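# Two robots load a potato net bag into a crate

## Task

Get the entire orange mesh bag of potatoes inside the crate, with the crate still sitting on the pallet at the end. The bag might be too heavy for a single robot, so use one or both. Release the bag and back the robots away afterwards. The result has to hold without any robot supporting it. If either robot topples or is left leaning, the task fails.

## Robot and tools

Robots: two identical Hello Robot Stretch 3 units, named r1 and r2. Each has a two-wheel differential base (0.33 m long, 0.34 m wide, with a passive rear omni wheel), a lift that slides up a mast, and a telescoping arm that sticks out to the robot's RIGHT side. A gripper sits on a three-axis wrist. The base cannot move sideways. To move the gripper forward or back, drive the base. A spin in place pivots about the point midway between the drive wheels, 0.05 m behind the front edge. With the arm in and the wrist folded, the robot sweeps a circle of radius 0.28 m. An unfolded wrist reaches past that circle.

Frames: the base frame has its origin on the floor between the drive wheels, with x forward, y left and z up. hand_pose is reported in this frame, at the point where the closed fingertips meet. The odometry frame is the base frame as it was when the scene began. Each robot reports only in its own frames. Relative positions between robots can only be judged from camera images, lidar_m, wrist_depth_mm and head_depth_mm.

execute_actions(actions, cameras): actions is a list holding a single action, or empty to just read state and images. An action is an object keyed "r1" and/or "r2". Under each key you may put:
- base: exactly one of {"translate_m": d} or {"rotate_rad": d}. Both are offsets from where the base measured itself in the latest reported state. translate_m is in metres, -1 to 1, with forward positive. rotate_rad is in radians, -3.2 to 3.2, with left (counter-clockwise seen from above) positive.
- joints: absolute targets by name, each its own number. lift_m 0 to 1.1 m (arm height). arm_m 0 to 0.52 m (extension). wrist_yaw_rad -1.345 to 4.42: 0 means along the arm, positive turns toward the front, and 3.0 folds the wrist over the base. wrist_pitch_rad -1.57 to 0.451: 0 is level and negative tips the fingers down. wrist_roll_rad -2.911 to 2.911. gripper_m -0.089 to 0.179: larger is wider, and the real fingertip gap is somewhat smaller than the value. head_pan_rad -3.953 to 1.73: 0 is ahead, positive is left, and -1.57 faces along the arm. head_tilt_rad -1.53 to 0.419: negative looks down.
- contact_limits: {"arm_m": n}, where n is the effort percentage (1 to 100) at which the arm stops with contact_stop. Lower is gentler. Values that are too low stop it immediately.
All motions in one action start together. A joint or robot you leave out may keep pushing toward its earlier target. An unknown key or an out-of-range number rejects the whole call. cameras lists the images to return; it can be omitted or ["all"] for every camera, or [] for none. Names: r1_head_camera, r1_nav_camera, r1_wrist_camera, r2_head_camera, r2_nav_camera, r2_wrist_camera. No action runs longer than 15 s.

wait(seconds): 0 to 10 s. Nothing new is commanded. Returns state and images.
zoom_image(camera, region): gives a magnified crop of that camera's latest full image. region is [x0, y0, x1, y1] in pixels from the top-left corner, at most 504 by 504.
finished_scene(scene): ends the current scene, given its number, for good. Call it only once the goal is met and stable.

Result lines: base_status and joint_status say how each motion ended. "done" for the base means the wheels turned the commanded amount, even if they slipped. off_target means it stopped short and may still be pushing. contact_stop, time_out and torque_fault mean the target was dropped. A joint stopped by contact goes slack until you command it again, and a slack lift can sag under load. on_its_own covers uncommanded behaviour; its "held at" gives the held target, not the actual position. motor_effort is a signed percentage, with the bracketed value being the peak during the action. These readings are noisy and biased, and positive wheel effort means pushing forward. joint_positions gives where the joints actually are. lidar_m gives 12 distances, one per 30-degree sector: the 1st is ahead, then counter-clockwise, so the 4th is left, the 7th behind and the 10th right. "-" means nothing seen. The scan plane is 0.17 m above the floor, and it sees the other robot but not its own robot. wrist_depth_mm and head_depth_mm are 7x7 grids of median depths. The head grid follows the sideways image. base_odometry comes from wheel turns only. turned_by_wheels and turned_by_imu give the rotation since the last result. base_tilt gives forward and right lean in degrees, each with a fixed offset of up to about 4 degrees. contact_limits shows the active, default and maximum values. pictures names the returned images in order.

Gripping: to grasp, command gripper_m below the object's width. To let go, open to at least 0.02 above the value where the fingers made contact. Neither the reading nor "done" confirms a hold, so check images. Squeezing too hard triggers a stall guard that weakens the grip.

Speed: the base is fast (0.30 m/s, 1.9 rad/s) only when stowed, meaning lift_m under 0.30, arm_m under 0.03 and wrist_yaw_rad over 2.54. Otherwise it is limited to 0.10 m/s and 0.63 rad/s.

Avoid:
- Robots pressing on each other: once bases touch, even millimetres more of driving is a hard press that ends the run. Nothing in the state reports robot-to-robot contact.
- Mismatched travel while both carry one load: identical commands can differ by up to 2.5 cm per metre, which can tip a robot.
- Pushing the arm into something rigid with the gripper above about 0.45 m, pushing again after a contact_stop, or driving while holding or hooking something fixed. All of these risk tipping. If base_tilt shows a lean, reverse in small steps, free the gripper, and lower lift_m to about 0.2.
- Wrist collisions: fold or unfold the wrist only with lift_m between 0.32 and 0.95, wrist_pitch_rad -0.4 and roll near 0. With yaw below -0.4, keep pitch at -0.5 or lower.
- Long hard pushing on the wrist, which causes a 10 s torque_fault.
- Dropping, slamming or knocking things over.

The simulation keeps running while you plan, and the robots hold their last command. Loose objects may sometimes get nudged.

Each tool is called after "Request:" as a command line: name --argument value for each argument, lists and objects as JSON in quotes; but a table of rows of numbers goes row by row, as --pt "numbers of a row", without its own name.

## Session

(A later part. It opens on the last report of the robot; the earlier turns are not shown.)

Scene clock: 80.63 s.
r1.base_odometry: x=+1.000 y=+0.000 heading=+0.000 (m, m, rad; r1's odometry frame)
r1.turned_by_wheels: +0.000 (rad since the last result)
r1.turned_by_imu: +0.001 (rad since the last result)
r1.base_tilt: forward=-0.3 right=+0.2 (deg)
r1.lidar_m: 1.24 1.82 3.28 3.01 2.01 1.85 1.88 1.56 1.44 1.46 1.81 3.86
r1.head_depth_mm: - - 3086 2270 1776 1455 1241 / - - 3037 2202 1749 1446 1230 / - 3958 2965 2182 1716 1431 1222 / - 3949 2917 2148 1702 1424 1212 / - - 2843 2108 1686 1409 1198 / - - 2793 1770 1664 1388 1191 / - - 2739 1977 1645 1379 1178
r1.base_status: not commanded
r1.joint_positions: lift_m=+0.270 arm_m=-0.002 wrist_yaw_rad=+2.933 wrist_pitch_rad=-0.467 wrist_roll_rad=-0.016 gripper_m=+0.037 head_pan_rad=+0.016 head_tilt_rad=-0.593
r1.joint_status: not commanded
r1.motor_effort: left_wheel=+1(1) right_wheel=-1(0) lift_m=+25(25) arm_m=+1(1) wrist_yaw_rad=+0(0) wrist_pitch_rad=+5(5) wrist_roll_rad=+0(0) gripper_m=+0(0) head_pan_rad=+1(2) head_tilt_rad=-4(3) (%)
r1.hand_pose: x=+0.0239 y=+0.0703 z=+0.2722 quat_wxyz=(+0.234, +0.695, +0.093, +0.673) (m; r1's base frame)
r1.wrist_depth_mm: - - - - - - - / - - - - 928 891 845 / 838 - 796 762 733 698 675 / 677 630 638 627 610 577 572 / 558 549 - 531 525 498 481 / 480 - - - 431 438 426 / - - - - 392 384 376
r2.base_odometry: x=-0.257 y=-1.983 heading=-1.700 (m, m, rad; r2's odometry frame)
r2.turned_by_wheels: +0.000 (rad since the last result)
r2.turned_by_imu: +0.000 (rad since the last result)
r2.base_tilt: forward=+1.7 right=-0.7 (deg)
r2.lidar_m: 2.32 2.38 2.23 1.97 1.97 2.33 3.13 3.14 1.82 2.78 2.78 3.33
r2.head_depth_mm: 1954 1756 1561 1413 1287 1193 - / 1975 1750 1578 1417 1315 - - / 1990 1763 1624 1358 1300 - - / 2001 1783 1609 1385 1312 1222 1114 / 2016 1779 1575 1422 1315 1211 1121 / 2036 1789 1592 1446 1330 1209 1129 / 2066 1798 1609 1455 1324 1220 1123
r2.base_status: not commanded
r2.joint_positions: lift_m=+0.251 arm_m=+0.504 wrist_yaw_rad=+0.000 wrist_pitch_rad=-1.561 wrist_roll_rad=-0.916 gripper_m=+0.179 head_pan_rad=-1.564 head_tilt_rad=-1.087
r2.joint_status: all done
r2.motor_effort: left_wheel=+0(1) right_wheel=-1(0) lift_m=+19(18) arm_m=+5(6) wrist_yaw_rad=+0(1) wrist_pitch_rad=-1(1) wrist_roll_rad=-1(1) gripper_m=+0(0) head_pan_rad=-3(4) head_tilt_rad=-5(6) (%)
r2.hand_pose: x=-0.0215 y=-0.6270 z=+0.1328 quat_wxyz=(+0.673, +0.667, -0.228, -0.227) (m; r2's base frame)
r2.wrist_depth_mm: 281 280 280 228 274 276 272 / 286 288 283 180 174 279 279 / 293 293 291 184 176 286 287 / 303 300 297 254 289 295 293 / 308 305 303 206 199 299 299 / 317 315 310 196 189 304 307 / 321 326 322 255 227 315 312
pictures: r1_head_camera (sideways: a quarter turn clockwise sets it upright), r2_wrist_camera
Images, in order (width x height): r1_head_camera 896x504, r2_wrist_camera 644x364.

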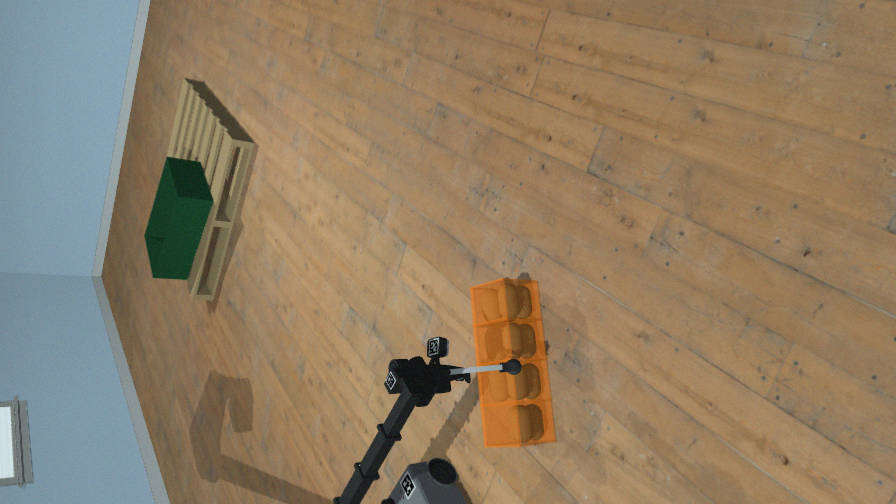

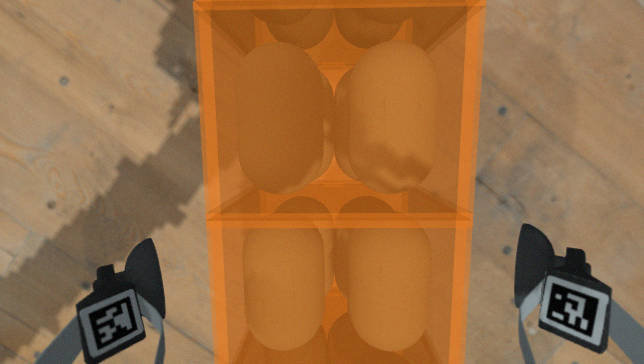

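Request:
execute_actions --actions '[{"r2":{"joints":{"lift_m":0.15}}}]' --cameras '["r1_head_camera","r2_wrist_camera"]'

Request:
execute_actions --actions '[{"r2":{"joints":{"gripper_m":0.02}}}]' --cameras '["r2_wrist_camera"]'

Request:
execute_actions --actions '[{"r2":{"joints":{"lift_m":0.2,"arm_m":0.3}}}]' --cameras '["r1_head_camera","r2_wrist_camera"]'

Scene clock: 87.60 s.
r1.base_odometry: x=+1.000 y=+0.000 heading=+0.000 (m, m, rad; r1's odometry frame)
r1.turned_by_wheels: +0.000 (rad since the last result)
r1.turned_by_imu: +0.001 (rad since the last result)
r1.base_tilt: forward=-0.4 right=+0.2 (deg)
r1.lidar_m: 1.25 1.82 3.30 3.03 2.01 1.86 1.88 1.56 1.44 1.45 1.80 3.84
r1.head_depth_mm: - - 3086 2253 1776 1457 1238 / - - 3025 2217 1750 1448 1230 / - 3964 2985 2176 1736 1443 1221 / - 3920 2943 2176 1710 1423 1214 / - - 2845 2118 1690 1404 1201 / - - 2803 1878 1666 1395 1189 / - - 2759 1933 1648 1378 1180
r1.base_status: not commanded
r1.joint_positions: lift_m=+0.270 arm_m=-0.002 wrist_yaw_rad=+2.933 wrist_pitch_rad=-0.467 wrist_roll_rad=-0.016 gripper_m=+0.037 head_pan_rad=+0.016 head_tilt_rad=-0.593
r1.joint_status: not commanded
r1.motor_effort: left_wheel=+1(1) right_wheel=+0(0) lift_m=+25(25) arm_m=+0(1) wrist_yaw_rad=+1(1) wrist_pitch_rad=+5(5) wrist_roll_rad=+0(0) gripper_m=+0(0) head_pan_rad=+1(0) head_tilt_rad=-3(3) (%)
r1.hand_pose: x=+0.0239 y=+0.0703 z=+0.2722 quat_wxyz=(+0.234, +0.695, +0.093, +0.673) (m; r1's base frame)
r1.wrist_depth_mm: - - - - - - - / - - - 971 951 883 854 / 838 - 776 757 723 717 681 / 667 643 643 618 610 580 572 / 568 550 - 531 519 500 484 / 481 - - - 430 429 425 / - - - - 390 380 378
r2.base_odometry: x=-0.257 y=-1.983 heading=-1.700 (m, m, rad; r2's odometry frame)
r2.turned_by_wheels: +0.000 (rad since the last result)
r2.turned_by_imu: -0.001 (rad since the last result)
r2.base_tilt: forward=+1.8 right=-0.8 (deg)
r2.lidar_m: 2.32 2.38 2.23 1.97 1.97 2.33 3.14 3.15 1.83 2.79 2.78 3.29
r2.head_depth_mm: 1963 1740 1548 1402 1285 1192 - / 1982 1743 1554 1414 1302 1227 - / 2003 1756 1601 1347 1307 - - / 1997 1750 1587 1379 1293 1219 1115 / 2017 1785 1586 1426 1317 1210 1121 / 2046 1797 1614 1452 1322 1219 1118 / 2070 1798 1625 1459 1329 1219 1129
r2.base_status: not commanded
r2.joint_positions: lift_m=+0.190 arm_m=+0.504 wrist_yaw_rad=+0.000 wrist_pitch_rad=-1.561 wrist_roll_rad=-0.916 gripper_m=+0.179 head_pan_rad=-1.564 head_tilt_rad=-1.087
r2.joint_status: lift_m contact_stop (moved -0.061 of -0.101)
r2.on_its_own: lift_m is slack since a contact_stop, until your next command for it (your +0.150 is given up)
r2.motor_effort: left_wheel=+1(6) right_wheel=-1(2) lift_m=+34(36) arm_m=+3(5) wrist_yaw_rad=+0(1) wrist_pitch_rad=-2(2) wrist_roll_rad=-1(1) gripper_m=-2(1) head_pan_rad=-4(4) head_tilt_rad=-5(6) (%)
r2.hand_pose: x=-0.0215 y=-0.6271 z=+0.0723 quat_wxyz=(+0.673, +0.667, -0.228, -0.227) (m; r2's base frame)
r2.wrist_depth_mm: 223 224 116 188 115 218 218 / 229 229 116 130 115 224 223 / 234 233 118 132 117 228 228 / 240 240 123 183 122 234 233 / 247 244 241 193 192 241 239 / 253 248 134 147 132 245 242 / 256 258 130 143 129 252 253
pictures: r1_head_camera (sideways: a quarter turn clockwise sets it upright), r2_wrist_camera
Images, in order (width x height): r1_head_camera 896x504, r2_wrist_camera 644x364.

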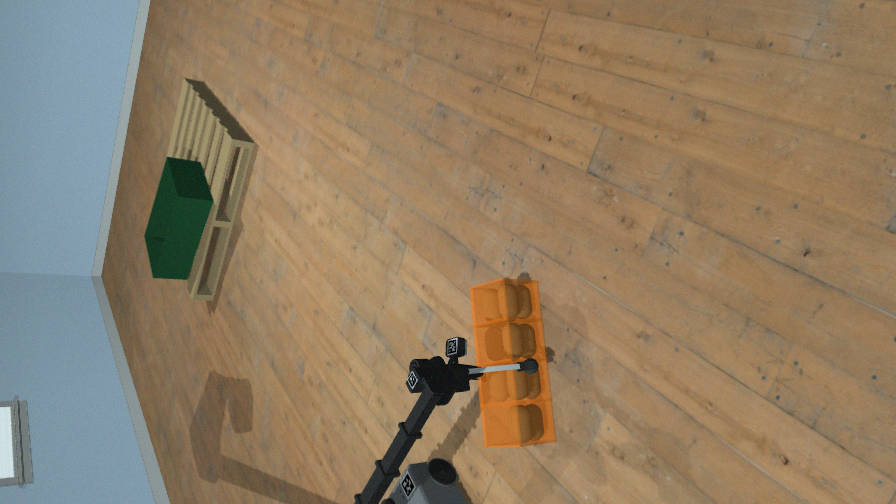

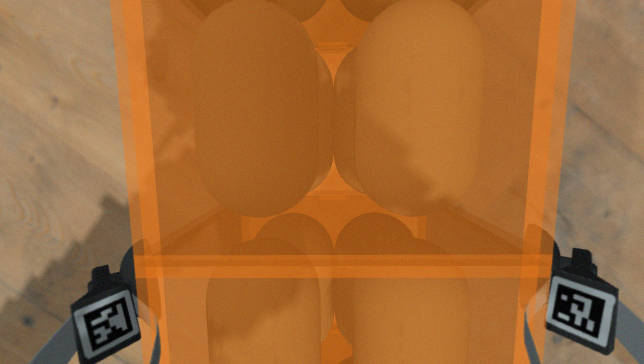

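not run: a stop came earlier in this reply.

not run: a stop came earlier in this reply.

Request:
execute_actions --actions '[{"r2":{"joints":{"gripper_m":0.0,"lift_m":0.195}}}]' --cameras '["r2_wrist_camera"]'

Request:
execute_actions --actions '[{"r2":{"joints":{"lift_m":0.23,"arm_m":0.3}}}]' --cameras '["r1_head_camera","r2_wrist_camera"]'

Scene clock: 94.63 s.
r1.base_odometry: x=+1.000 y=+0.000 heading=+0.000 (m, m, rad; r1's odometry frame)
r1.turned_by_wheels: +0.000 (rad since the last result)
r1.turned_by_imu: +0.001 (rad since the last result)
r1.base_tilt: forward=-0.5 right=+0.1 (deg)
r1.lidar_m: 1.26 1.82 3.29 3.03 2.01 1.86 1.88 1.56 1.44 1.46 1.80 3.82
r1.head_depth_mm: - - 3106 2255 1767 1468 1238 / - - 3066 2223 1746 1447 1232 / - 3966 2962 2176 1719 1434 1223 / - 3985 2910 2156 1709 1415 1200 / - - 2866 2115 1695 1403 1198 / - - 2786 1888 1672 1395 1186 / - - 2778 1932 1652 1377 1184
r1.base_status: not commanded
r1.joint_positions: lift_m=+0.270 arm_m=-0.002 wrist_yaw_rad=+2.933 wrist_pitch_rad=-0.467 wrist_roll_rad=-0.016 gripper_m=+0.037 head_pan_rad=+0.016 head_tilt_rad=-0.593
r1.joint_status: not commanded
r1.motor_effort: left_wheel=+1(1) right_wheel=+0(0) lift_m=+25(25) arm_m=+1(0) wrist_yaw_rad=+1(0) wrist_pitch_rad=+5(5) wrist_roll_rad=+0(0) gripper_m=+0(0) head_pan_rad=+1(0) head_tilt_rad=-3(3) (%)
r1.hand_pose: x=+0.0239 y=+0.0703 z=+0.2722 quat_wxyz=(+0.234, +0.695, +0.093, +0.673) (m; r1's base frame)
r1.wrist_depth_mm: - - - - - - - / - - - 992 924 905 859 / 869 - 796 757 737 715 689 / 675 642 632 621 600 578 568 / 558 548 - 533 518 493 489 / 488 - - - 433 436 425 / - - - - 393 381 379
r2.base_odometry: x=-0.257 y=-1.983 heading=-1.700 (m, m, rad; r2's odometry frame)
r2.turned_by_wheels: +0.000 (rad since the last result)
r2.turned_by_imu: +0.000 (rad since the last result)
r2.base_tilt: forward=+1.8 right=-0.9 (deg)
r2.lidar_m: 2.32 2.37 2.23 1.97 1.97 2.33 3.14 3.14 1.82 2.78 2.78 3.31
r2.head_depth_mm: 1961 1743 1549 1414 1297 1189 - / 1988 1746 1571 1424 1292 1225 - / 2000 1759 1620 1353 1305 - - / 2014 1785 1598 1383 1303 1226 1115 / 2039 1784 1590 1422 1302 1210 1120 / 2049 1795 1590 1455 1325 1205 1122 / 2059 1809 1617 1465 1326 1214 1128
r2.base_status: not commanded
r2.joint_positions: lift_m=+0.196 arm_m=+0.504 wrist_yaw_rad=+0.000 wrist_pitch_rad=-1.567 wrist_roll_rad=-0.917 gripper_m=+0.003 head_pan_rad=-1.564 head_tilt_rad=-1.087
r2.joint_status: all done
r2.motor_effort: left_wheel=-1(5) right_wheel=+1(7) lift_m=+18(41) arm_m=+4(3) wrist_yaw_rad=+0(0) wrist_pitch_rad=+0(2) wrist_roll_rad=-1(1) gripper_m=-58(99) head_pan_rad=-4(3) head_tilt_rad=-7(5) (%)
r2.hand_pose: x=-0.0215 y=-0.6257 z=+0.0780 quat_wxyz=(+0.671, +0.669, -0.227, -0.227) (m; r2's base frame)
r2.wrist_depth_mm: 233 231 128 190 123 225 227 / 238 236 124 137 122 229 230 / 244 241 126 139 125 236 236 / 248 247 135 188 131 240 240 / 255 253 249 199 195 247 246 / 259 262 140 151 137 251 250 / 267 267 139 152 137 261 260
pictures: r2_wrist_camera
Images, in order (width x height): r2_wrist_camera 644x364.

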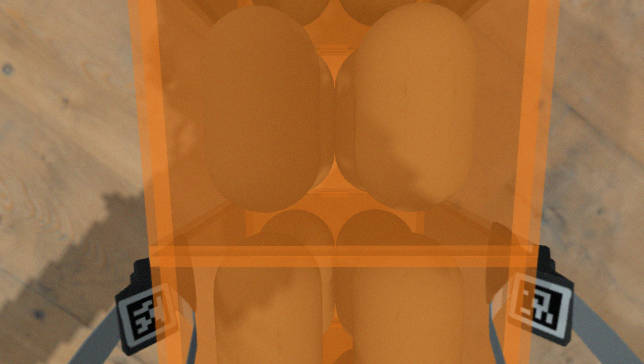

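Scene clock: 97.37 s.
r1.base_odometry: x=+1.000 y=+0.000 heading=+0.000 (m, m, rad; r1's odometry frame)
r1.turned_by_wheels: +0.000 (rad since the last result)
r1.turned_by_imu: +0.000 (rad since the last result)
r1.base_tilt: forward=-0.4 right=+0.1 (deg)
r1.lidar_m: 3.76 1.82 3.30 3.02 2.01 1.85 1.89 1.56 1.44 1.46 1.81 3.82
r1.head_depth_mm: - - 3088 2263 1776 1456 1247 / - - 3009 2232 1747 1445 1234 / - - 2942 2178 1730 1432 1214 / - 3930 2922 2145 1708 1410 1208 / - - 2851 2130 1697 1406 1203 / - - 2814 1905 1669 1399 1189 / - - 2741 1938 1644 1370 1181
r1.base_status: not commanded
r1.joint_positions: lift_m=+0.270 arm_m=-0.002 wrist_yaw_rad=+2.933 wrist_pitch_rad=-0.467 wrist_roll_rad=-0.016 gripper_m=+0.037 head_pan_rad=+0.016 head_tilt_rad=-0.593
r1.joint_status: not commanded
r1.motor_effort: left_wheel=+1(0) right_wheel=+0(0) lift_m=+25(25) arm_m=+0(0) wrist_yaw_rad=+1(0) wrist_pitch_rad=+5(5) wrist_roll_rad=+0(0) gripper_m=+1(1) head_pan_rad=+0(0) head_tilt_rad=-3(3) (%)
r1.hand_pose: x=+0.0239 y=+0.0703 z=+0.2722 quat_wxyz=(+0.234, +0.695, +0.093, +0.673) (m; r1's base frame)
r1.wrist_depth_mm: - - - - - - - / - - - 967 915 907 862 / 834 - 780 766 734 714 684 / 673 643 647 624 612 575 574 / 564 548 - 539 518 489 487 / 483 - - - 433 436 421 / - - - - 389 383 379
r2.base_odometry: x=-0.257 y=-1.983 heading=-1.700 (m, m, rad; r2's odometry frame)
r2.turned_by_wheels: +0.000 (rad since the last result)
r2.turned_by_imu: +0.000 (rad since the last result)
r2.base_tilt: forward=+1.8 right=-0.8 (deg)
r2.lidar_m: 2.31 2.38 2.23 1.97 1.97 2.33 3.14 3.15 1.82 2.78 2.78 3.30
r2.head_depth_mm: 1945 1735 1562 1423 1289 1185 - / 1977 1747 1569 1417 1297 - - / 1979 1764 1575 1461 1245 - - / 2003 1775 1576 1456 1277 1221 1114 / 2001 1782 1606 1440 1315 1205 1120 / 2029 1783 1604 1444 1320 1210 1122 / 2036 1813 1615 1453 1323 1224 1123
r2.base_status: not commanded
r2.joint_positions: lift_m=+0.229 arm_m=+0.300 wrist_yaw_rad=-0.003 wrist_pitch_rad=-1.543 wrist_roll_rad=-0.914 gripper_m=+0.022 head_pan_rad=-1.564 head_tilt_rad=-1.087
r2.joint_status: all done
r2.on_its_own: gripper_m is held at +0.019, not at your +0.000, by its stall guard, which is still easing
r2.motor_effort: left_wheel=-1(2) right_wheel=+0(3) lift_m=+70(69) arm_m=-3(4) wrist_yaw_rad=+2(3) wrist_pitch_rad=-7(11) wrist_roll_rad=-2(3) gripper_m=-50(59) head_pan_rad=-4(4) head_tilt_rad=-6(6) (%)
r2.hand_pose: x=-0.0214 y=-0.4284 z=+0.1106 quat_wxyz=(+0.678, +0.660, -0.232, -0.226) (m; r2's base frame)
r2.wrist_depth_mm: 257 255 253 207 146 255 254 / 261 262 143 153 140 262 259 / 268 268 140 150 140 267 264 / 273 274 272 206 161 272 269 / 276 280 275 203 206 275 278 / 286 284 145 154 142 - 284 / 293 294 146 156 144 292 289
pictures: r1_head_camera (sideways: a quarter turn clockwise sets it upright), r2_wrist_camera
Images, in order (width x height): r1_head_camera 896x504, r2_wrist_camera 644x364.

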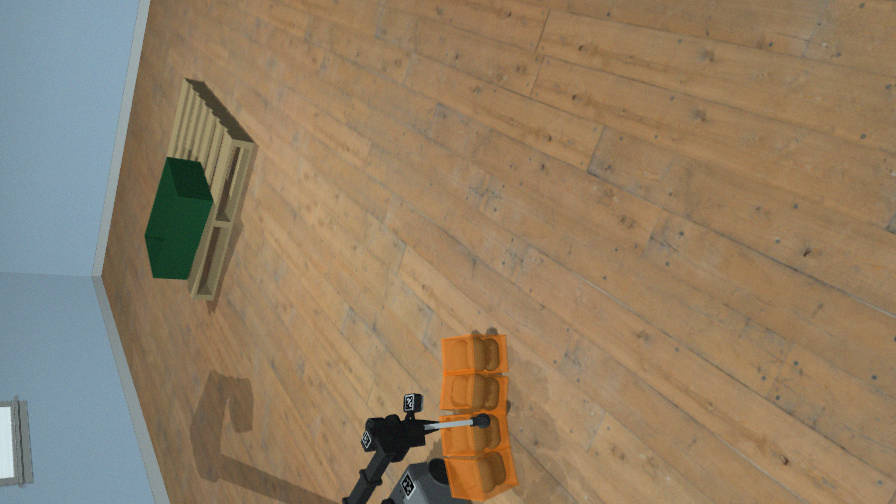

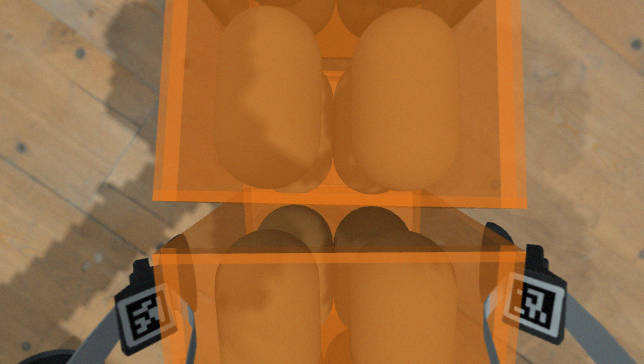

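Request:
execute_actions --actions '[{"r2":{"joints":{"lift_m":0.33,"gripper_m":0.03}}}]' --cameras '["r2_head_camera","r2_wrist_camera"]'

Scene clock: 103.87 s.
r1.base_odometry: x=+1.000 y=+0.000 heading=+0.000 (m, m, rad; r1's odometry frame)
r1.turned_by_wheels: +0.000 (rad since the last result)
r1.turned_by_imu: +0.001 (rad since the last result)
r1.base_tilt: forward=-0.4 right=+0.1 (deg)
r1.lidar_m: 1.43 1.43 3.30 3.04 2.01 1.86 1.88 1.56 1.44 1.46 1.81 3.83
r1.head_depth_mm: - - 3113 2276 1785 1469 1239 / - - 3018 2225 1751 1440 1235 / - 3963 2982 2173 1726 1434 1222 / - 3931 2911 2159 1715 1423 1206 / - - 2867 2129 1690 1406 1197 / - - 2782 1892 1662 1398 1197 / - - 2746 1912 1658 1375 1180
r1.base_status: not commanded
r1.joint_positions: lift_m=+0.270 arm_m=-0.002 wrist_yaw_rad=+2.933 wrist_pitch_rad=-0.467 wrist_roll_rad=-0.016 gripper_m=+0.037 head_pan_rad=+0.016 head_tilt_rad=-0.593
r1.joint_status: not commanded
r1.motor_effort: left_wheel=+1(1) right_wheel=-1(1) lift_m=+25(25) arm_m=+0(1) wrist_yaw_rad=+1(0) wrist_pitch_rad=+5(5) wrist_roll_rad=+0(0) gripper_m=+0(0) head_pan_rad=+1(1) head_tilt_rad=-3(4) (%)
r1.hand_pose: x=+0.0239 y=+0.0703 z=+0.2722 quat_wxyz=(+0.234, +0.695, +0.093, +0.673) (m; r1's base frame)
r1.wrist_depth_mm: - - - - - - - / - - - 988 924 889 873 / 834 - 779 762 730 711 678 / 677 632 639 620 610 588 565 / 566 546 - 526 518 491 489 / 490 - - - 429 433 422 / - - - - 389 381 375
r2.base_odometry: x=-0.257 y=-1.983 heading=-1.700 (m, m, rad; r2's odometry frame)
r2.turned_by_wheels: +0.000 (rad since the last result)
r2.turned_by_imu: +0.001 (rad since the last result)
r2.base_tilt: forward=+1.8 right=-0.7 (deg)
r2.lidar_m: 2.32 2.37 2.24 1.97 1.97 2.33 3.13 3.14 0.31 0.34 2.78 3.32
r2.head_depth_mm: 1973 1740 1557 1411 1289 1186 - / 1971 1742 1560 1422 1277 - - / 1970 1758 1579 - 1251 1241 - / 2012 1766 1582 1448 1286 1221 1108 / 2027 1786 1589 1445 1320 1209 1118 / 2040 1788 1597 1451 1323 1214 1121 / 2039 1799 1594 1459 1320 1221 1129
r2.base_status: not commanded
r2.joint_positions: lift_m=+0.329 arm_m=+0.300 wrist_yaw_rad=-0.001 wrist_pitch_rad=-1.547 wrist_roll_rad=-0.918 gripper_m=+0.038 head_pan_rad=-1.564 head_tilt_rad=-1.087
r2.joint_status: gripper_m off_target (ended at +0.038, target +0.030); the others done
r2.on_its_own: gripper_m is held at +0.039, not at your +0.030, by its stall guard, which is still easing
r2.motor_effort: left_wheel=+0(1) right_wheel=+0(4) lift_m=+75(76) arm_m=-3(4) wrist_yaw_rad=+1(1) wrist_pitch_rad=-5(8) wrist_roll_rad=+0(2) gripper_m=-7(99) head_pan_rad=-4(4) head_tilt_rad=-6(6) (%)
r2.hand_pose: x=-0.0215 y=-0.4273 z=+0.2105 quat_wxyz=(+0.677, +0.662, -0.230, -0.225) (m; r2's base frame)
r2.wrist_depth_mm: 355 355 353 226 346 351 354 / 360 361 362 230 228 356 355 / 367 365 363 182 171 364 365 / 378 380 373 183 167 372 373 / 388 388 387 230 372 378 380 / 397 397 154 164 146 392 390 / 404 - 141 149 137 399 398
pictures: r2_head_camera (sideways: a quarter turn clockwise sets it upright), r2_wrist_camera
Images, in order (width x height): r2_head_camera 896x504, r2_wrist_camera 644x364.

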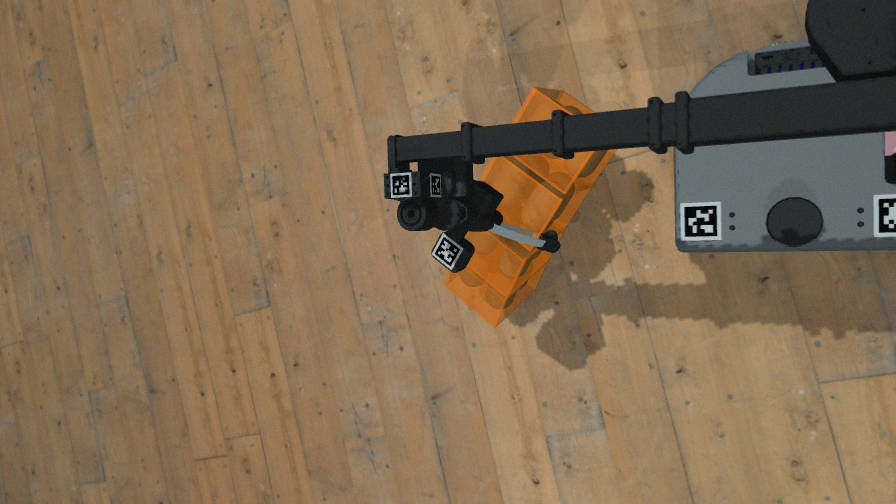

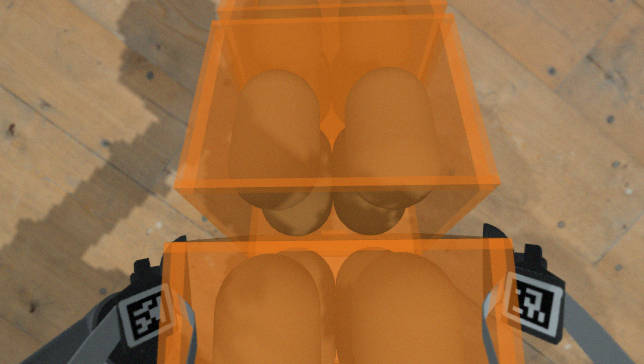

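Request:
execute_actions --actions '[{"r2":{"base":{"rotate_rad":0.26},"joints":{"lift_m":0.42,"wrist_roll_rad":-1.57,"head_pan_rad":-0.5,"head_tilt_rad":-0.8}}}]' --cameras '["r2_head_camera","r2_wrist_camera"]'

Request:
execute_actions --actions '[{"r2":{"base":{"translate_m":1.0},"joints":{"head_pan_rad":0,"head_tilt_rad":-0.7}},"r1":{"joints":{"head_tilt_rad":-0.3}}}]' --cameras '["r2_head_camera","r2_wrist_camera","r1_head_camera"]'

Scene clock: 116.90 s.
r1.base_odometry: x=+1.000 y=+0.000 heading=+0.000 (m, m, rad; r1's odometry frame)
r1.turned_by_wheels: +0.000 (rad since the last result)
r1.turned_by_imu: +0.002 (rad since the last result)
r1.base_tilt: forward=-0.4 right=+0.3 (deg)
r1.lidar_m: 3.76 1.82 3.29 3.01 2.01 1.85 1.88 1.55 1.44 1.46 1.81 3.84
r1.head_depth_mm: - - 3104 2247 1774 1456 1238 / - - 3015 2212 1763 1439 1224 / - 3974 2979 2194 1736 1430 1215 / - - 2927 2167 1697 1413 1209 / - - 2856 2125 1690 1408 1202 / - - 2560 2068 1671 1394 1190 / - - 2617 1948 1660 1370 1178
r1.base_status: not commanded
r1.joint_positions: lift_m=+0.270 arm_m=-0.002 wrist_yaw_rad=+2.933 wrist_pitch_rad=-0.467 wrist_roll_rad=-0.016 gripper_m=+0.037 head_pan_rad=+0.016 head_tilt_rad=-0.593
r1.joint_status: not commanded
r1.motor_effort: left_wheel=+1(0) right_wheel=+0(0) lift_m=+25(25) arm_m=+0(0) wrist_yaw_rad=+0(0) wrist_pitch_rad=+5(5) wrist_roll_rad=+0(0) gripper_m=+1(1) head_pan_rad=+0(1) head_tilt_rad=-3(4) (%)
r1.hand_pose: x=+0.0239 y=+0.0703 z=+0.2722 quat_wxyz=(+0.234, +0.695, +0.093, +0.673) (m; r1's base frame)
r1.wrist_depth_mm: - - - - - - - / - - - 991 933 882 860 / 831 - 794 753 743 712 683 / 683 639 629 630 594 578 571 / 561 548 - 545 516 501 483 / 488 - - - 432 438 427 / - - - - 391 383 376
r2.base_odometry: x=-0.257 y=-1.983 heading=-1.440 (m, m, rad; r2's odometry frame)
r2.turned_by_wheels: +0.260 (rad since the last result)
r2.turned_by_imu: +0.262 (rad since the last result)
r2.base_tilt: forward=+1.8 right=-0.8 (deg)
r2.lidar_m: 2.32 2.71 2.03 1.97 2.06 2.89 3.14 1.82 1.82 2.78 2.93 4.09
r2.head_depth_mm: 3390 2642 2098 1736 1468 1279 1127 / 3636 2661 2097 1740 1475 1281 1141 / 3793 2697 2125 1745 1476 1291 1138 / 3784 2727 2147 1753 1488 1300 1144 / 3778 2774 2160 1770 1508 1301 1150 / 3870 2750 2174 1779 1512 1308 1156 / 3939 2586 2186 1787 1509 1307 1161
r2.base_status: done
r2.joint_positions: lift_m=+0.419 arm_m=+0.300 wrist_yaw_rad=+0.000 wrist_pitch_rad=-1.563 wrist_roll_rad=-1.566 gripper_m=+0.077 head_pan_rad=-0.507 head_tilt_rad=-0.804
r2.joint_status: all done
r2.on_its_own: gripper_m is held at +0.077, not at your +0.030, by its stall guard, which is not easing now
r2.motor_effort: left_wheel=-4(8) right_wheel=+2(7) lift_m=+50(52) arm_m=-1(1) wrist_yaw_rad=+0(1) wrist_pitch_rad=+0(1) wrist_roll_rad=-1(1) gripper_m=+0(1) head_pan_rad=+2(51) head_tilt_rad=+3(22) (%)
r2.hand_pose: x=-0.0214 y=-0.4231 z=+0.3017 quat_wxyz=(+0.709, +0.705, -0.002, -0.002) (m; r2's base frame)
r2.wrist_depth_mm: 446 447 444 434 438 441 441 / 453 458 442 443 451 453 442 / 466 470 463 457 452 458 452 / - 476 476 472 361 464 463 / - 487 486 377 383 475 468 / - 496 497 386 497 482 493 / - 507 398 504 506 502 489
pictures: r2_head_camera (sideways: a quarter turn clockwise sets it upright), r2_wrist_camera
Images, in order (width x height): r2_head_camera 896x504, r2_wrist_camera 644x364.

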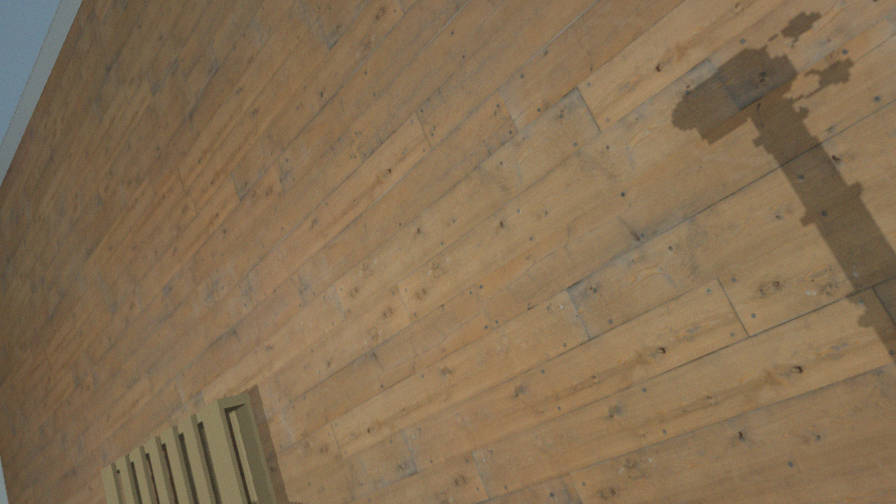

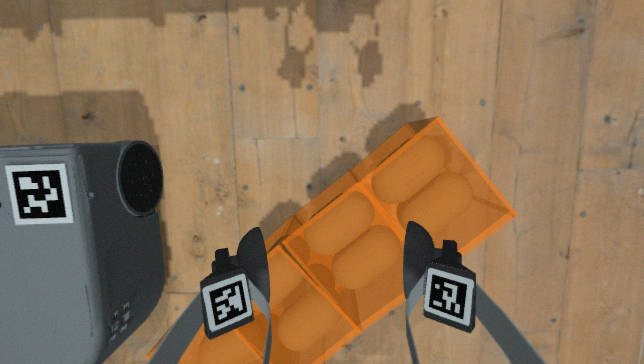

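Scene clock: 127.97 s.
r1.base_odometry: x=+1.000 y=+0.000 heading=+0.000 (m, m, rad; r1's odometry frame)
r1.turned_by_wheels: +0.000 (rad since the last result)
r1.turned_by_imu: +0.002 (rad since the last result)
r1.base_tilt: forward=-0.6 right=+0.0 (deg)
r1.lidar_m: 2.62 3.57 3.30 3.02 2.01 1.85 1.88 1.56 1.44 1.46 1.81 3.83
r1.head_depth_mm: - - - 3993 2575 1891 1494 / - - - 3863 2524 1880 1471 / - - - 3773 2494 1842 1469 / - - - 3459 2434 1803 1448 / - - - 3559 2390 1784 1427 / - - - 3230 2343 1732 1419 / - - - 3386 2314 1681 1404
r1.base_status: not commanded
r1.joint_positions: lift_m=+0.270 arm_m=-0.002 wrist_yaw_rad=+2.933 wrist_pitch_rad=-0.467 wrist_roll_rad=-0.016 gripper_m=+0.037 head_pan_rad=+0.016 head_tilt_rad=-0.310
r1.joint_status: all done
r1.motor_effort: left_wheel=+1(0) right_wheel=-1(0) lift_m=+25(25) arm_m=+0(0) wrist_yaw_rad=+0(1) wrist_pitch_rad=+5(5) wrist_roll_rad=+0(0) gripper_m=+0(0) head_pan_rad=-1(0) head_tilt_rad=+7(33) (%)
r1.hand_pose: x=+0.0239 y=+0.0703 z=+0.2722 quat_wxyz=(+0.234, +0.695, +0.093, +0.673) (m; r1's base frame)
r1.wrist_depth_mm: - - - - - - - / - - - 982 964 889 865 / 851 - 785 767 727 706 690 / 686 641 629 624 598 584 569 / 564 549 - 538 517 493 482 / 482 - - - 435 433 421 / - - - - 389 384 378
r2.base_odometry: x=-0.127 y=-2.975 heading=-1.440 (m, m, rad; r2's odometry frame)
r2.turned_by_wheels: +0.000 (rad since the last result)
r2.turned_by_imu: +0.002 (rad since the last result)
r2.base_tilt: forward=+1.8 right=-0.8 (deg)
r2.lidar_m: 1.32 2.66 2.00 1.94 2.03 2.84 4.13 2.63 2.90 2.82 2.95 4.16
r2.head_depth_mm: - 3410 2359 1775 1583 1347 1164 / - 3341 2230 1801 1574 1341 1175 / - 3412 2031 1729 1614 1349 1178 / - 3445 2063 1754 1602 1354 1186 / - 3510 2080 1790 1602 1371 1186 / - 3559 2524 1858 1635 1380 1188 / - 3616 2568 1981 1624 1375 1189
r2.base_status: done
r2.joint_positions: lift_m=+0.419 arm_m=+0.300 wrist_yaw_rad=+0.000 wrist_pitch_rad=-1.563 wrist_roll_rad=-1.566 gripper_m=+0.077 head_pan_rad=-0.007 head_tilt_rad=-0.705
r2.joint_status: all done
r2.on_its_own: gripper_m is held at +0.077, not at your +0.030, by its stall guard, which is not easing now
r2.motor_effort: left_wheel=-4(5) right_wheel=+3(7) lift_m=+51(51) arm_m=-1(2) wrist_yaw_rad=-1(1) wrist_pitch_rad=-1(1) wrist_roll_rad=-1(1) gripper_m=+0(1) head_pan_rad=+4(39) head_tilt_rad=+3(13) (%)
r2.hand_pose: x=-0.0214 y=-0.4231 z=+0.3017 quat_wxyz=(+0.709, +0.705, -0.002, -0.002) (m; r2's base frame)
r2.wrist_depth_mm: 455 447 448 442 438 437 434 / 458 467 454 459 448 437 437 / 466 470 467 458 457 454 450 / - 478 488 472 467 466 457 / - 486 489 476 479 477 474 / - 507 495 496 491 489 490 / - 515 524 512 505 502 495
pictures: r1_head_camera (sideways: a quarter turn clockwise sets it upright), r2_head_camera (sideways: a quarter turn clockwise sets it upright), r2_wrist_camera
Images, in order (width x height): r1_head_camera 896x504, r2_head_camera 896x504, r2_wrist_camera 644x364.

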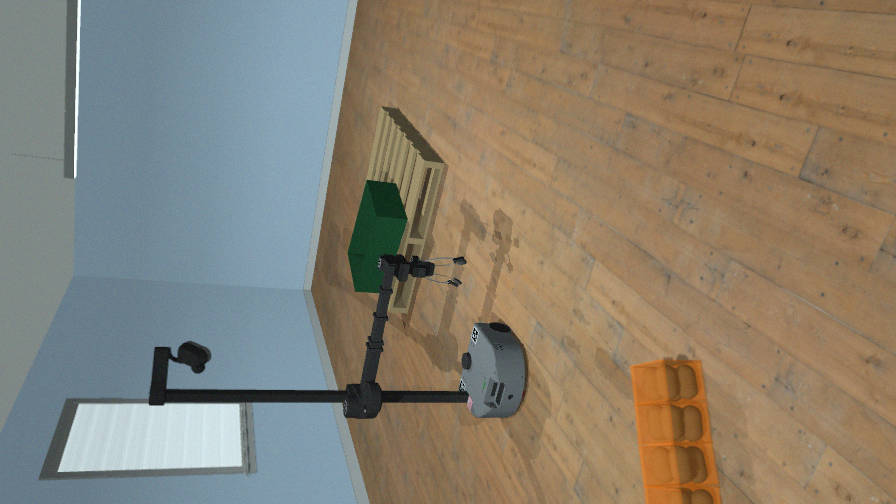

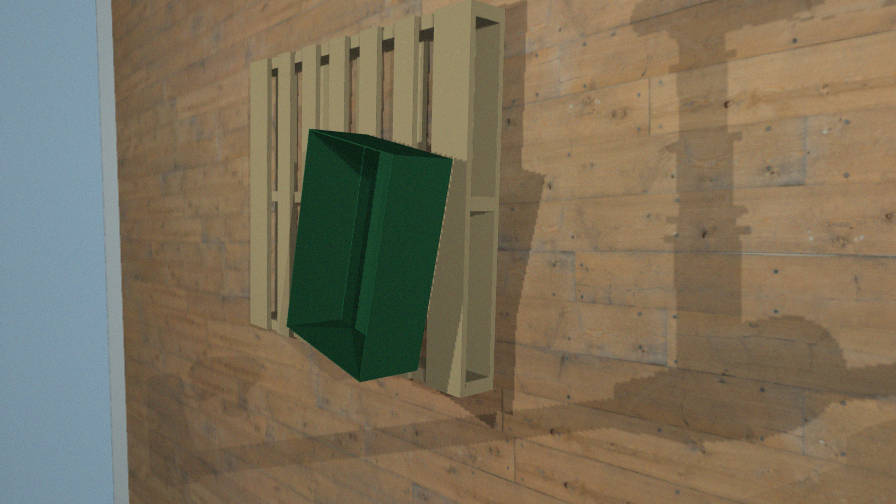

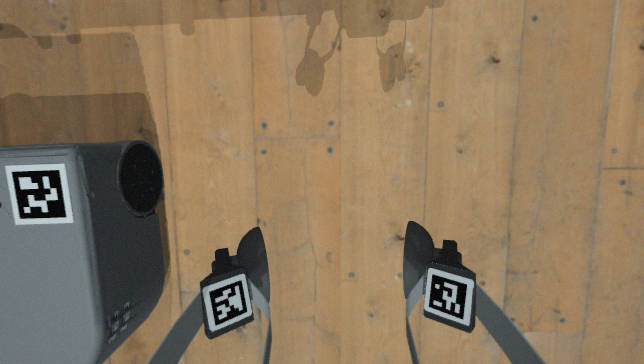

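Request:
execute_actions --actions '[{"r2":{"base":{"translate_m":-1.0},"joints":{"gripper_m":0.179,"lift_m":0.32,"wrist_roll_rad":-0.66}},"r1":{"base":{"rotate_rad":-0.234}}}]' --cameras '["r2_wrist_camera"]'

Scene clock: 173.50 s.
r1.base_odometry: x=+1.000 y=+0.000 heading=-0.234 (m, m, rad; r1's odometry frame)
r1.turned_by_wheels: -0.234 (rad since the last result)
r1.turned_by_imu: -0.229 (rad since the last result)
r1.base_tilt: forward=-0.5 right=+0.3 (deg)
r1.lidar_m: 3.76 1.82 3.31 3.28 2.28 1.86 1.86 1.77 1.45 1.44 1.55 2.50
r1.head_depth_mm: - - - - 2557 1888 1489 / - - - 3912 2500 1862 1474 / - - - 3800 2486 1823 1452 / - - - 3679 2444 1804 1444 / - - - 3590 2387 1793 1420 / - - - 3486 2334 1761 1409 / - - - 3445 2311 1737 1399
r1.base_status: done
r1.joint_positions: lift_m=+0.270 arm_m=-0.002 wrist_yaw_rad=+2.933 wrist_pitch_rad=-0.467 wrist_roll_rad=-0.016 gripper_m=+0.037 head_pan_rad=+0.016 head_tilt_rad=-0.310
r1.joint_status: not commanded
r1.motor_effort: left_wheel=+2(6) right_wheel=-3(8) lift_m=+25(25) arm_m=+0(0) wrist_yaw_rad=+1(0) wrist_pitch_rad=+5(5) wrist_roll_rad=+0(0) gripper_m=+1(0) head_pan_rad=+1(0) head_tilt_rad=+7(6) (%)
r1.hand_pose: x=+0.0239 y=+0.0703 z=+0.2722 quat_wxyz=(+0.234, +0.695, +0.093, +0.673) (m; r1's base frame)
r1.wrist_depth_mm: - - - - - - - / - - - 974 955 885 849 / 856 - 784 753 726 719 689 / 674 629 635 621 603 574 565 / 568 544 - 535 526 497 480 / 482 - - - 435 436 423 / - - - - 389 379 377
r2.base_odometry: x=-0.257 y=-1.983 heading=-1.440 (m, m, rad; r2's odometry frame)
r2.turned_by_wheels: +0.000 (rad since the last result)
r2.turned_by_imu: +0.000 (rad since the last result)
r2.base_tilt: forward=+1.7 right=-0.8 (deg)
r2.lidar_m: 2.31 2.70 2.03 1.97 2.05 2.89 3.13 1.82 1.82 2.78 2.93 4.11
r2.head_depth_mm: - 3317 2431 1923 1575 1337 1168 / - 3234 2491 1918 1576 1347 1173 / - 2902 2463 1931 1595 1351 1172 / - 2808 2473 1953 1596 1351 1187 / - 2979 2525 1958 1614 1366 1184 / - 3543 2520 1978 1616 1360 1191 / - 3594 2549 1998 1618 1385 1192
r2.base_status: done
r2.joint_positions: lift_m=+0.321 arm_m=+0.300 wrist_yaw_rad=+0.000 wrist_pitch_rad=-1.563 wrist_roll_rad=-0.664 gripper_m=+0.179 head_pan_rad=-0.007 head_tilt_rad=-0.704
r2.joint_status: all done
r2.motor_effort: left_wheel=-3(8) right_wheel=+2(4) lift_m=+19(46) arm_m=-2(1) wrist_yaw_rad=+1(0) wrist_pitch_rad=-1(1) wrist_roll_rad=+2(4) gripper_m=+0(92) head_pan_rad=+4(4) head_tilt_rad=+1(2) (%)
r2.hand_pose: x=-0.0215 y=-0.4231 z=+0.2029 quat_wxyz=(+0.638, +0.633, -0.311, -0.309) (m; r2's base frame)
r2.wrist_depth_mm: 347 356 343 347 342 337 339 / 355 355 357 350 244 345 347 / 366 363 361 354 251 354 354 / 376 374 374 370 264 364 362 / 383 382 385 380 259 372 367 / 393 392 389 385 288 380 372 / 398 - 399 397 274 393 393
pictures: r2_wrist_camera
Images, in order (width x height): r2_wrist_camera 644x364.

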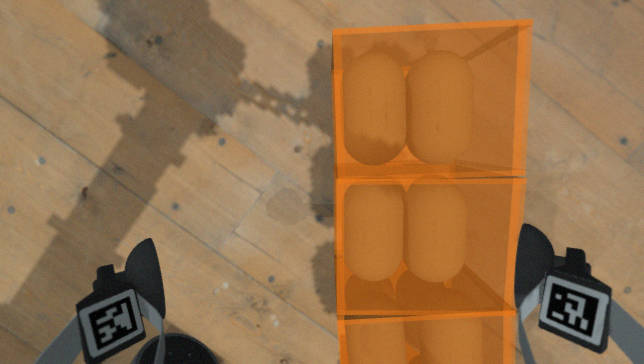

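Request:
execute_actions --actions '[{"r2":{"base":{"translate_m":-0.11},"joints":{"arm_m":0.272,"lift_m":0.27}},"r1":{"base":{"translate_m":1.0}}}]' --cameras '["r2_wrist_camera"]'

Scene clock: 182.90 s.
r1.base_odometry: x=+1.973 y=-0.232 heading=-0.234 (m, m, rad; r1's odometry frame)
r1.turned_by_wheels: +0.000 (rad since the last result)
r1.turned_by_imu: +0.000 (rad since the last result)
r1.base_tilt: forward=-0.4 right=+0.2 (deg)
r1.lidar_m: 2.79 2.90 0.72 1.30 3.44 2.86 2.84 1.98 1.60 1.59 1.77 2.77
r1.head_depth_mm: - - - - 2576 1877 1497 / - - - 3918 2522 1867 1476 / - - - 3806 2491 1850 1454 / - - - 3707 2438 1805 1447 / - - - 3379 2388 1794 1426 / - - - 3016 2355 1759 1411 / - - - 3076 2330 1738 1405
r1.base_status: done
r1.joint_positions: lift_m=+0.270 arm_m=-0.002 wrist_yaw_rad=+2.933 wrist_pitch_rad=-0.467 wrist_roll_rad=-0.016 gripper_m=+0.037 head_pan_rad=+0.016 head_tilt_rad=-0.309
r1.joint_status: not commanded
r1.motor_effort: left_wheel=+2(8) right_wheel=-4(6) lift_m=+25(25) arm_m=+1(0) wrist_yaw_rad=+1(1) wrist_pitch_rad=+5(5) wrist_roll_rad=+0(0) gripper_m=+0(1) head_pan_rad=+1(0) head_tilt_rad=+5(6) (%)
r1.hand_pose: x=+0.0239 y=+0.0703 z=+0.2722 quat_wxyz=(+0.234, +0.695, +0.093, +0.673) (m; r1's base frame)
r1.wrist_depth_mm: - - - 954 - - - / - - - 929 758 877 858 / 832 - 773 753 721 716 690 / 676 631 636 627 607 589 568 / 561 556 - 540 518 495 489 / 482 - - - 429 435 427 / - - - - 390 383 377
r2.base_odometry: x=-0.271 y=-1.874 heading=-1.440 (m, m, rad; r2's odometry frame)
r2.turned_by_wheels: +0.000 (rad since the last result)
r2.turned_by_imu: +0.001 (rad since the last result)
r2.base_tilt: forward=+1.8 right=-0.7 (deg)
r2.lidar_m: 2.43 2.71 2.04 1.98 2.06 2.90 3.03 3.16 1.07 1.09 2.92 4.07
r2.head_depth_mm: - 3365 2452 1909 1567 1343 1162 / - 3242 2458 1925 1583 1344 1168 / - 3066 2465 1948 1587 1351 1172 / - 2889 2476 1947 1608 1356 1175 / - 2980 2540 1975 1611 1369 1180 / - 3588 2517 1963 1614 1381 1190 / - 3585 2557 2015 1614 1381 1197
r2.base_status: done
r2.joint_positions: lift_m=+0.271 arm_m=+0.272 wrist_yaw_rad=+0.000 wrist_pitch_rad=-1.563 wrist_roll_rad=-0.664 gripper_m=+0.179 head_pan_rad=-0.007 head_tilt_rad=-0.704
r2.joint_status: all done
r2.motor_effort: left_wheel=-3(9) right_wheel=+3(3) lift_m=+19(18) arm_m=-3(4) wrist_yaw_rad=+1(2) wrist_pitch_rad=-1(1) wrist_roll_rad=+2(2) gripper_m=+0(0) head_pan_rad=+3(3) head_tilt_rad=+2(2) (%)
r2.hand_pose: x=-0.0215 y=-0.3952 z=+0.1529 quat_wxyz=(+0.638, +0.633, -0.311, -0.309) (m; r2's base frame)
r2.wrist_depth_mm: 303 302 297 205 291 292 292 / 313 308 301 203 300 301 298 / 316 313 310 201 305 308 306 / 330 322 324 216 315 314 311 / 328 328 327 227 315 320 321 / 337 333 335 219 215 330 324 / 346 347 342 259 336 340 338
pictures: r2_wrist_camera
Images, in order (width x height): r2_wrist_camera 644x364.

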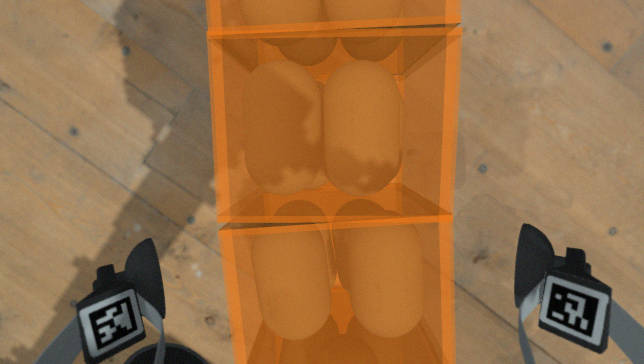

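Centred.

Request:
execute_actions --actions '[{"r2":{"joints":{"lift_m":0.195}},"r1":{"base":{"translate_m":1.0}}}]' --cameras '[]'

Request:
execute_actions --actions '[{"r2":{"joints":{"gripper_m":0.08}},"r1":{"base":{"translate_m":1.0}}}]' --cameras '["r2_wrist_camera"]'

Request:
execute_actions --actions '[{"r2":{"base":{"rotate_rad":0.37},"joints":{"lift_m":0.21,"wrist_roll_rad":-1.57}},"r1":{"base":{"translate_m":0.33}}}]' --cameras '["r2_wrist_camera","r1_nav_camera"]'

Scene clock: 193.70 s.
r1.base_odometry: x=+2.946 y=-0.463 heading=-0.234 (m, m, rad; r1's odometry frame)
r1.turned_by_wheels: +0.000 (rad since the last result)
r1.turned_by_imu: +0.000 (rad since the last result)
r1.base_tilt: forward=-0.5 right=+0.2 (deg)
r1.lidar_m: 1.99 1.83 2.99 2.98 3.28 3.84 3.81 2.16 1.78 1.77 1.95 3.05
r1.head_depth_mm: - - - - 2561 1885 1495 / - - - 3921 2522 1858 1481 / - - - 3819 2487 1835 1453 / - - - 3700 2434 1818 1441 / - - - 3627 2300 1781 1424 / - - - 3521 2155 1773 1419 / - - - 3144 2020 1741 1402
r1.base_status: done
r1.joint_positions: lift_m=+0.270 arm_m=-0.002 wrist_yaw_rad=+2.933 wrist_pitch_rad=-0.467 wrist_roll_rad=-0.016 gripper_m=+0.037 head_pan_rad=+0.016 head_tilt_rad=-0.309
r1.joint_status: not commanded
r1.motor_effort: left_wheel=+2(9) right_wheel=-2(7) lift_m=+25(25) arm_m=+0(0) wrist_yaw_rad=+1(1) wrist_pitch_rad=+5(5) wrist_roll_rad=+0(0) gripper_m=+0(0) head_pan_rad=+0(1) head_tilt_rad=+5(6) (%)
r1.hand_pose: x=+0.0239 y=+0.0703 z=+0.2722 quat_wxyz=(+0.234, +0.695, +0.093, +0.673) (m; r1's base frame)
r1.wrist_depth_mm: - - - - - - - / 894 - - 969 939 902 860 / 850 - 785 746 740 707 682 / 682 651 629 627 594 584 567 / 572 549 - 535 521 500 483 / 481 - - - 432 436 423 / - - - - 393 386 382
r2.base_odometry: x=-0.271 y=-1.874 heading=-1.440 (m, m, rad; r2's odometry frame)
r2.turned_by_wheels: +0.000 (rad since the last result)
r2.turned_by_imu: +0.001 (rad since the last result)
r2.base_tilt: forward=+1.8 right=-0.8 (deg)
r2.lidar_m: 2.42 2.72 2.03 1.97 2.07 2.90 3.02 3.16 2.88 2.78 1.13 4.09
r2.head_depth_mm: - 3315 2450 1918 1572 1340 1168 / - 3252 2415 1922 1582 1341 1169 / - 3037 2463 1931 1598 1349 1177 / - 2833 2514 1947 1612 1353 1184 / - 2955 2518 1957 1612 1361 1180 / - 3563 2566 1973 1620 1373 1191 / - 3635 2573 2011 1627 1375 1193
r2.base_status: not commanded
r2.joint_positions: lift_m=+0.196 arm_m=+0.272 wrist_yaw_rad=+0.000 wrist_pitch_rad=-1.566 wrist_roll_rad=-0.664 gripper_m=+0.179 head_pan_rad=-0.007 head_tilt_rad=-0.704
r2.joint_status: all done
r2.motor_effort: left_wheel=-3(3) right_wheel=+2(2) lift_m=+11(19) arm_m=-3(3) wrist_yaw_rad=+0(0) wrist_pitch_rad=+0(1) wrist_roll_rad=+2(2) gripper_m=+0(0) head_pan_rad=+4(4) head_tilt_rad=+2(2) (%)
r2.hand_pose: x=-0.0215 y=-0.3945 z=+0.0782 quat_wxyz=(+0.637, +0.634, -0.310, -0.309) (m; r2's base frame)
r2.wrist_depth_mm: 229 227 184 176 179 223 222 / 236 234 122 128 121 228 226 / 242 238 125 130 124 233 232 / 246 244 130 133 129 237 237 / 254 249 248 203 202 242 242 / 260 257 145 153 138 248 248 / 265 263 137 150 134 255 256
pictures: none
No camera images: the call's "cameras" was empty. Leave "cameras" out to get every camera's image.

Scene clock: 198.80 s.
r1.base_odometry: x=+3.918 y=-0.695 heading=-0.234 (m, m, rad; r1's odometry frame)
r1.turned_by_wheels: +0.000 (rad since the last result)
r1.turned_by_imu: -0.001 (rad since the last result)
r1.base_tilt: forward=-0.4 right=+0.2 (deg)
r1.lidar_m: 3.90 0.94 1.18 2.82 3.08 1.81 4.73 2.39 1.95 1.93 2.13 3.31
r1.head_depth_mm: 3356 3591 3834 - 2577 1886 1495 / 3480 3586 3879 3880 2549 1868 1469 / 3516 3740 3997 3808 2455 1832 1454 / 3522 3797 - 3707 2436 1814 1444 / 3571 3882 - 3596 2382 1704 1432 / 3654 3921 - 3510 2142 1663 1344 / 3733 - - 3443 2181 1601 1342
r1.base_status: done
r1.joint_positions: lift_m=+0.270 arm_m=-0.002 wrist_yaw_rad=+2.933 wrist_pitch_rad=-0.467 wrist_roll_rad=-0.016 gripper_m=+0.037 head_pan_rad=+0.016 head_tilt_rad=-0.309
r1.joint_status: not commanded
r1.motor_effort: left_wheel=+2(9) right_wheel=-3(6) lift_m=+25(25) arm_m=+0(1) wrist_yaw_rad=+1(1) wrist_pitch_rad=+5(5) wrist_roll_rad=+0(0) gripper_m=+1(0) head_pan_rad=+1(0) head_tilt_rad=+6(5) (%)
r1.hand_pose: x=+0.0239 y=+0.0703 z=+0.2722 quat_wxyz=(+0.234, +0.695, +0.093, +0.673) (m; r1's base frame)
r1.wrist_depth_mm: - - - - - - 738 / - - - 979 934 889 753 / 827 - 787 753 737 702 663 / 675 632 642 626 609 572 567 / 565 547 - 545 518 498 488 / 489 - - - 430 436 427 / - - - - 392 382 378
r2.base_odometry: x=-0.271 y=-1.874 heading=-1.440 (m, m, rad; r2's odometry frame)
r2.turned_by_wheels: +0.000 (rad since the last result)
r2.turned_by_imu: +0.000 (rad since the last result)
r2.base_tilt: forward=+1.8 right=-0.8 (deg)
r2.lidar_m: 2.42 2.72 2.03 1.97 2.07 2.90 3.02 3.18 2.88 2.78 2.93 1.84
r2.head_depth_mm: - 3336 2439 1902 1573 1347 1172 / - 3255 2486 1942 1579 1343 1176 / - 3056 2496 1927 1591 1354 1168 / - 2806 2488 1957 1597 1356 1176 / - 2973 2533 1966 1603 1357 1179 / - 3529 2540 1973 1615 1374 1194 / - 3580 2558 1996 1628 1379 1191
r2.base_status: not commanded
r2.joint_positions: lift_m=+0.196 arm_m=+0.272 wrist_yaw_rad=+0.000 wrist_pitch_rad=-1.567 wrist_roll_rad=-0.664 gripper_m=+0.098 head_pan_rad=-0.007 head_tilt_rad=-0.704
r2.joint_status: gripper_m off_target (ended at +0.098, target +0.080)
r2.on_its_own: gripper_m is held at +0.097, not at your +0.080, by its stall guard, which is still easing
r2.motor_effort: left_wheel=-4(5) right_wheel=+4(6) lift_m=+11(11) arm_m=-2(3) wrist_yaw_rad=+0(0) wrist_pitch_rad=+0(1) wrist_roll_rad=+2(2) gripper_m=-24(99) head_pan_rad=+4(4) head_tilt_rad=+2(2) (%)
r2.hand_pose: x=-0.0215 y=-0.3941 z=+0.0783 quat_wxyz=(+0.637, +0.635, -0.310, -0.310) (m; r2's base frame)
r2.wrist_depth_mm: 229 230 226 179 180 225 226 / 237 239 124 130 124 232 228 / 241 241 127 132 126 235 235 / 250 246 133 136 131 241 239 / 255 252 249 204 204 243 244 / 259 258 147 154 140 250 247 / 268 266 139 151 136 258 256
pictures: r2_wrist_camera
Images, in order (width x height): r2_wrist_camera 644x364.

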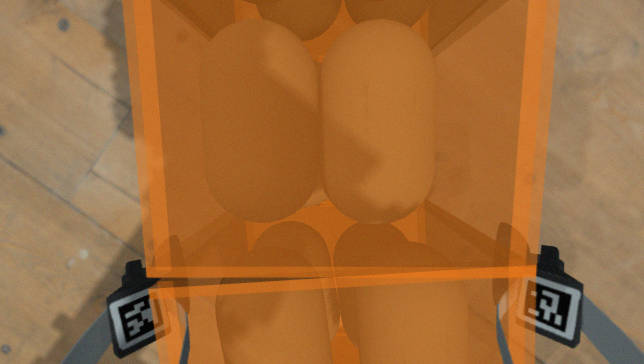

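Scene clock: 201.63 s.
r1.base_odometry: x=+4.240 y=-0.771 heading=-0.233 (m, m, rad; r1's odometry frame)
r1.turned_by_wheels: +0.000 (rad since the last result)
r1.turned_by_imu: +0.000 (rad since the last result)
r1.base_tilt: forward=-0.3 right=+0.2 (deg)
r1.lidar_m: 3.58 0.76 0.72 2.77 3.06 2.06 4.89 2.46 1.99 1.99 2.19 3.42
r1.head_depth_mm: 3056 3294 3517 3693 2577 1885 1485 / 3128 3365 3554 3734 2496 1852 1470 / 3193 3408 3648 3782 2477 1847 1463 / 3255 3452 3675 3711 2451 1758 1442 / 3287 3563 3774 3608 2409 1684 1368 / 3375 3569 3884 3522 2345 1675 1359 / 3381 3623 3925 3421 2313 1622 1269
r1.base_status: done
r1.joint_positions: lift_m=+0.270 arm_m=-0.002 wrist_yaw_rad=+2.933 wrist_pitch_rad=-0.467 wrist_roll_rad=-0.016 gripper_m=+0.037 head_pan_rad=+0.016 head_tilt_rad=-0.309
r1.joint_status: not commanded
r1.motor_effort: left_wheel=+2(8) right_wheel=-2(7) lift_m=+25(25) arm_m=+0(0) wrist_yaw_rad=+1(1) wrist_pitch_rad=+5(5) wrist_roll_rad=+0(0) gripper_m=+0(0) head_pan_rad=+0(1) head_tilt_rad=+6(6) (%)
r1.hand_pose: x=+0.0239 y=+0.0703 z=+0.2722 quat_wxyz=(+0.234, +0.695, +0.093, +0.673) (m; r1's base frame)
r1.wrist_depth_mm: - - - - 906 652 622 / - - - 976 848 668 627 / 842 - 799 747 712 483 514 / 674 637 637 627 608 439 442 / 562 543 - 541 515 480 468 / 488 - - - 431 433 423 / - - - - 390 383 380
r2.base_odometry: x=-0.271 y=-1.874 heading=-1.071 (m, m, rad; r2's odometry frame)
r2.turned_by_wheels: +0.370 (rad since the last result)
r2.turned_by_imu: +0.368 (rad since the last result)
r2.base_tilt: forward=+1.8 right=-0.7 (deg)
r2.lidar_m: 2.57 2.13 1.97 2.00 2.49 3.02 3.07 3.02 2.78 2.83 3.53 2.13
r2.head_depth_mm: - 2768 2419 1918 1586 1338 1167 / - 3333 2454 1932 1586 1347 1171 / - 3464 2479 1931 1596 1351 1175 / - 3517 2476 1929 1606 1357 1177 / 3761 3492 2517 1971 1616 1372 1183 / 3137 3253 2524 1979 1601 1372 1195 / 2708 2872 2567 1991 1617 1371 1190
r2.base_status: done
r2.joint_positions: lift_m=+0.209 arm_m=+0.272 wrist_yaw_rad=-0.001 wrist_pitch_rad=-1.555 wrist_roll_rad=-1.567 gripper_m=+0.101 head_pan_rad=-0.007 head_tilt_rad=-0.704
r2.joint_status: all done
r2.on_its_own: gripper_m is held at +0.100, not at your +0.080, by its stall guard, which is not easing now
r2.motor_effort: left_wheel=-6(17) right_wheel=+6(18) lift_m=+61(68) arm_m=-2(2) wrist_yaw_rad=+1(18) wrist_pitch_rad=-3(7) wrist_roll_rad=-1(26) gripper_m=-21(25) head_pan_rad=+4(3) head_tilt_rad=+2(2) (%)
r2.hand_pose: x=-0.0213 y=-0.3971 z=+0.0912 quat_wxyz=(+0.712, +0.702, -0.001, -0.002) (m; r2's base frame)
r2.wrist_depth_mm: 240 239 236 187 184 234 233 / 245 246 132 136 133 240 240 / 251 250 133 137 134 246 243 / 255 254 141 143 145 249 250 / 263 260 261 205 255 256 255 / 270 268 147 157 145 263 262 / 277 275 145 157 144 269 268
pictures: r1_nav_camera (sideways: a quarter turn counterclockwise sets it upright), r2_wrist_camera
Images, in order (width x height): r1_nav_camera 672x504, r2_wrist_camera 644x364.

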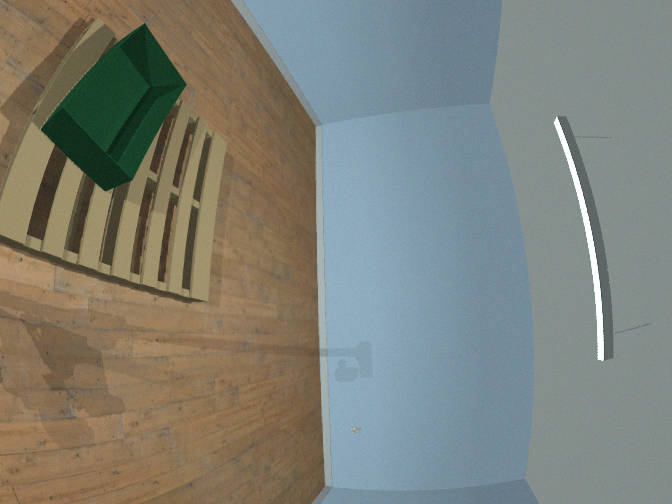

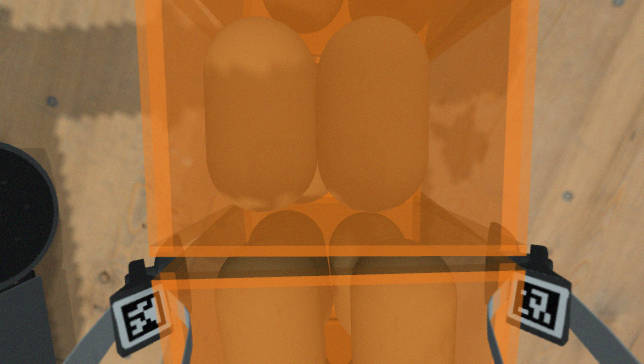

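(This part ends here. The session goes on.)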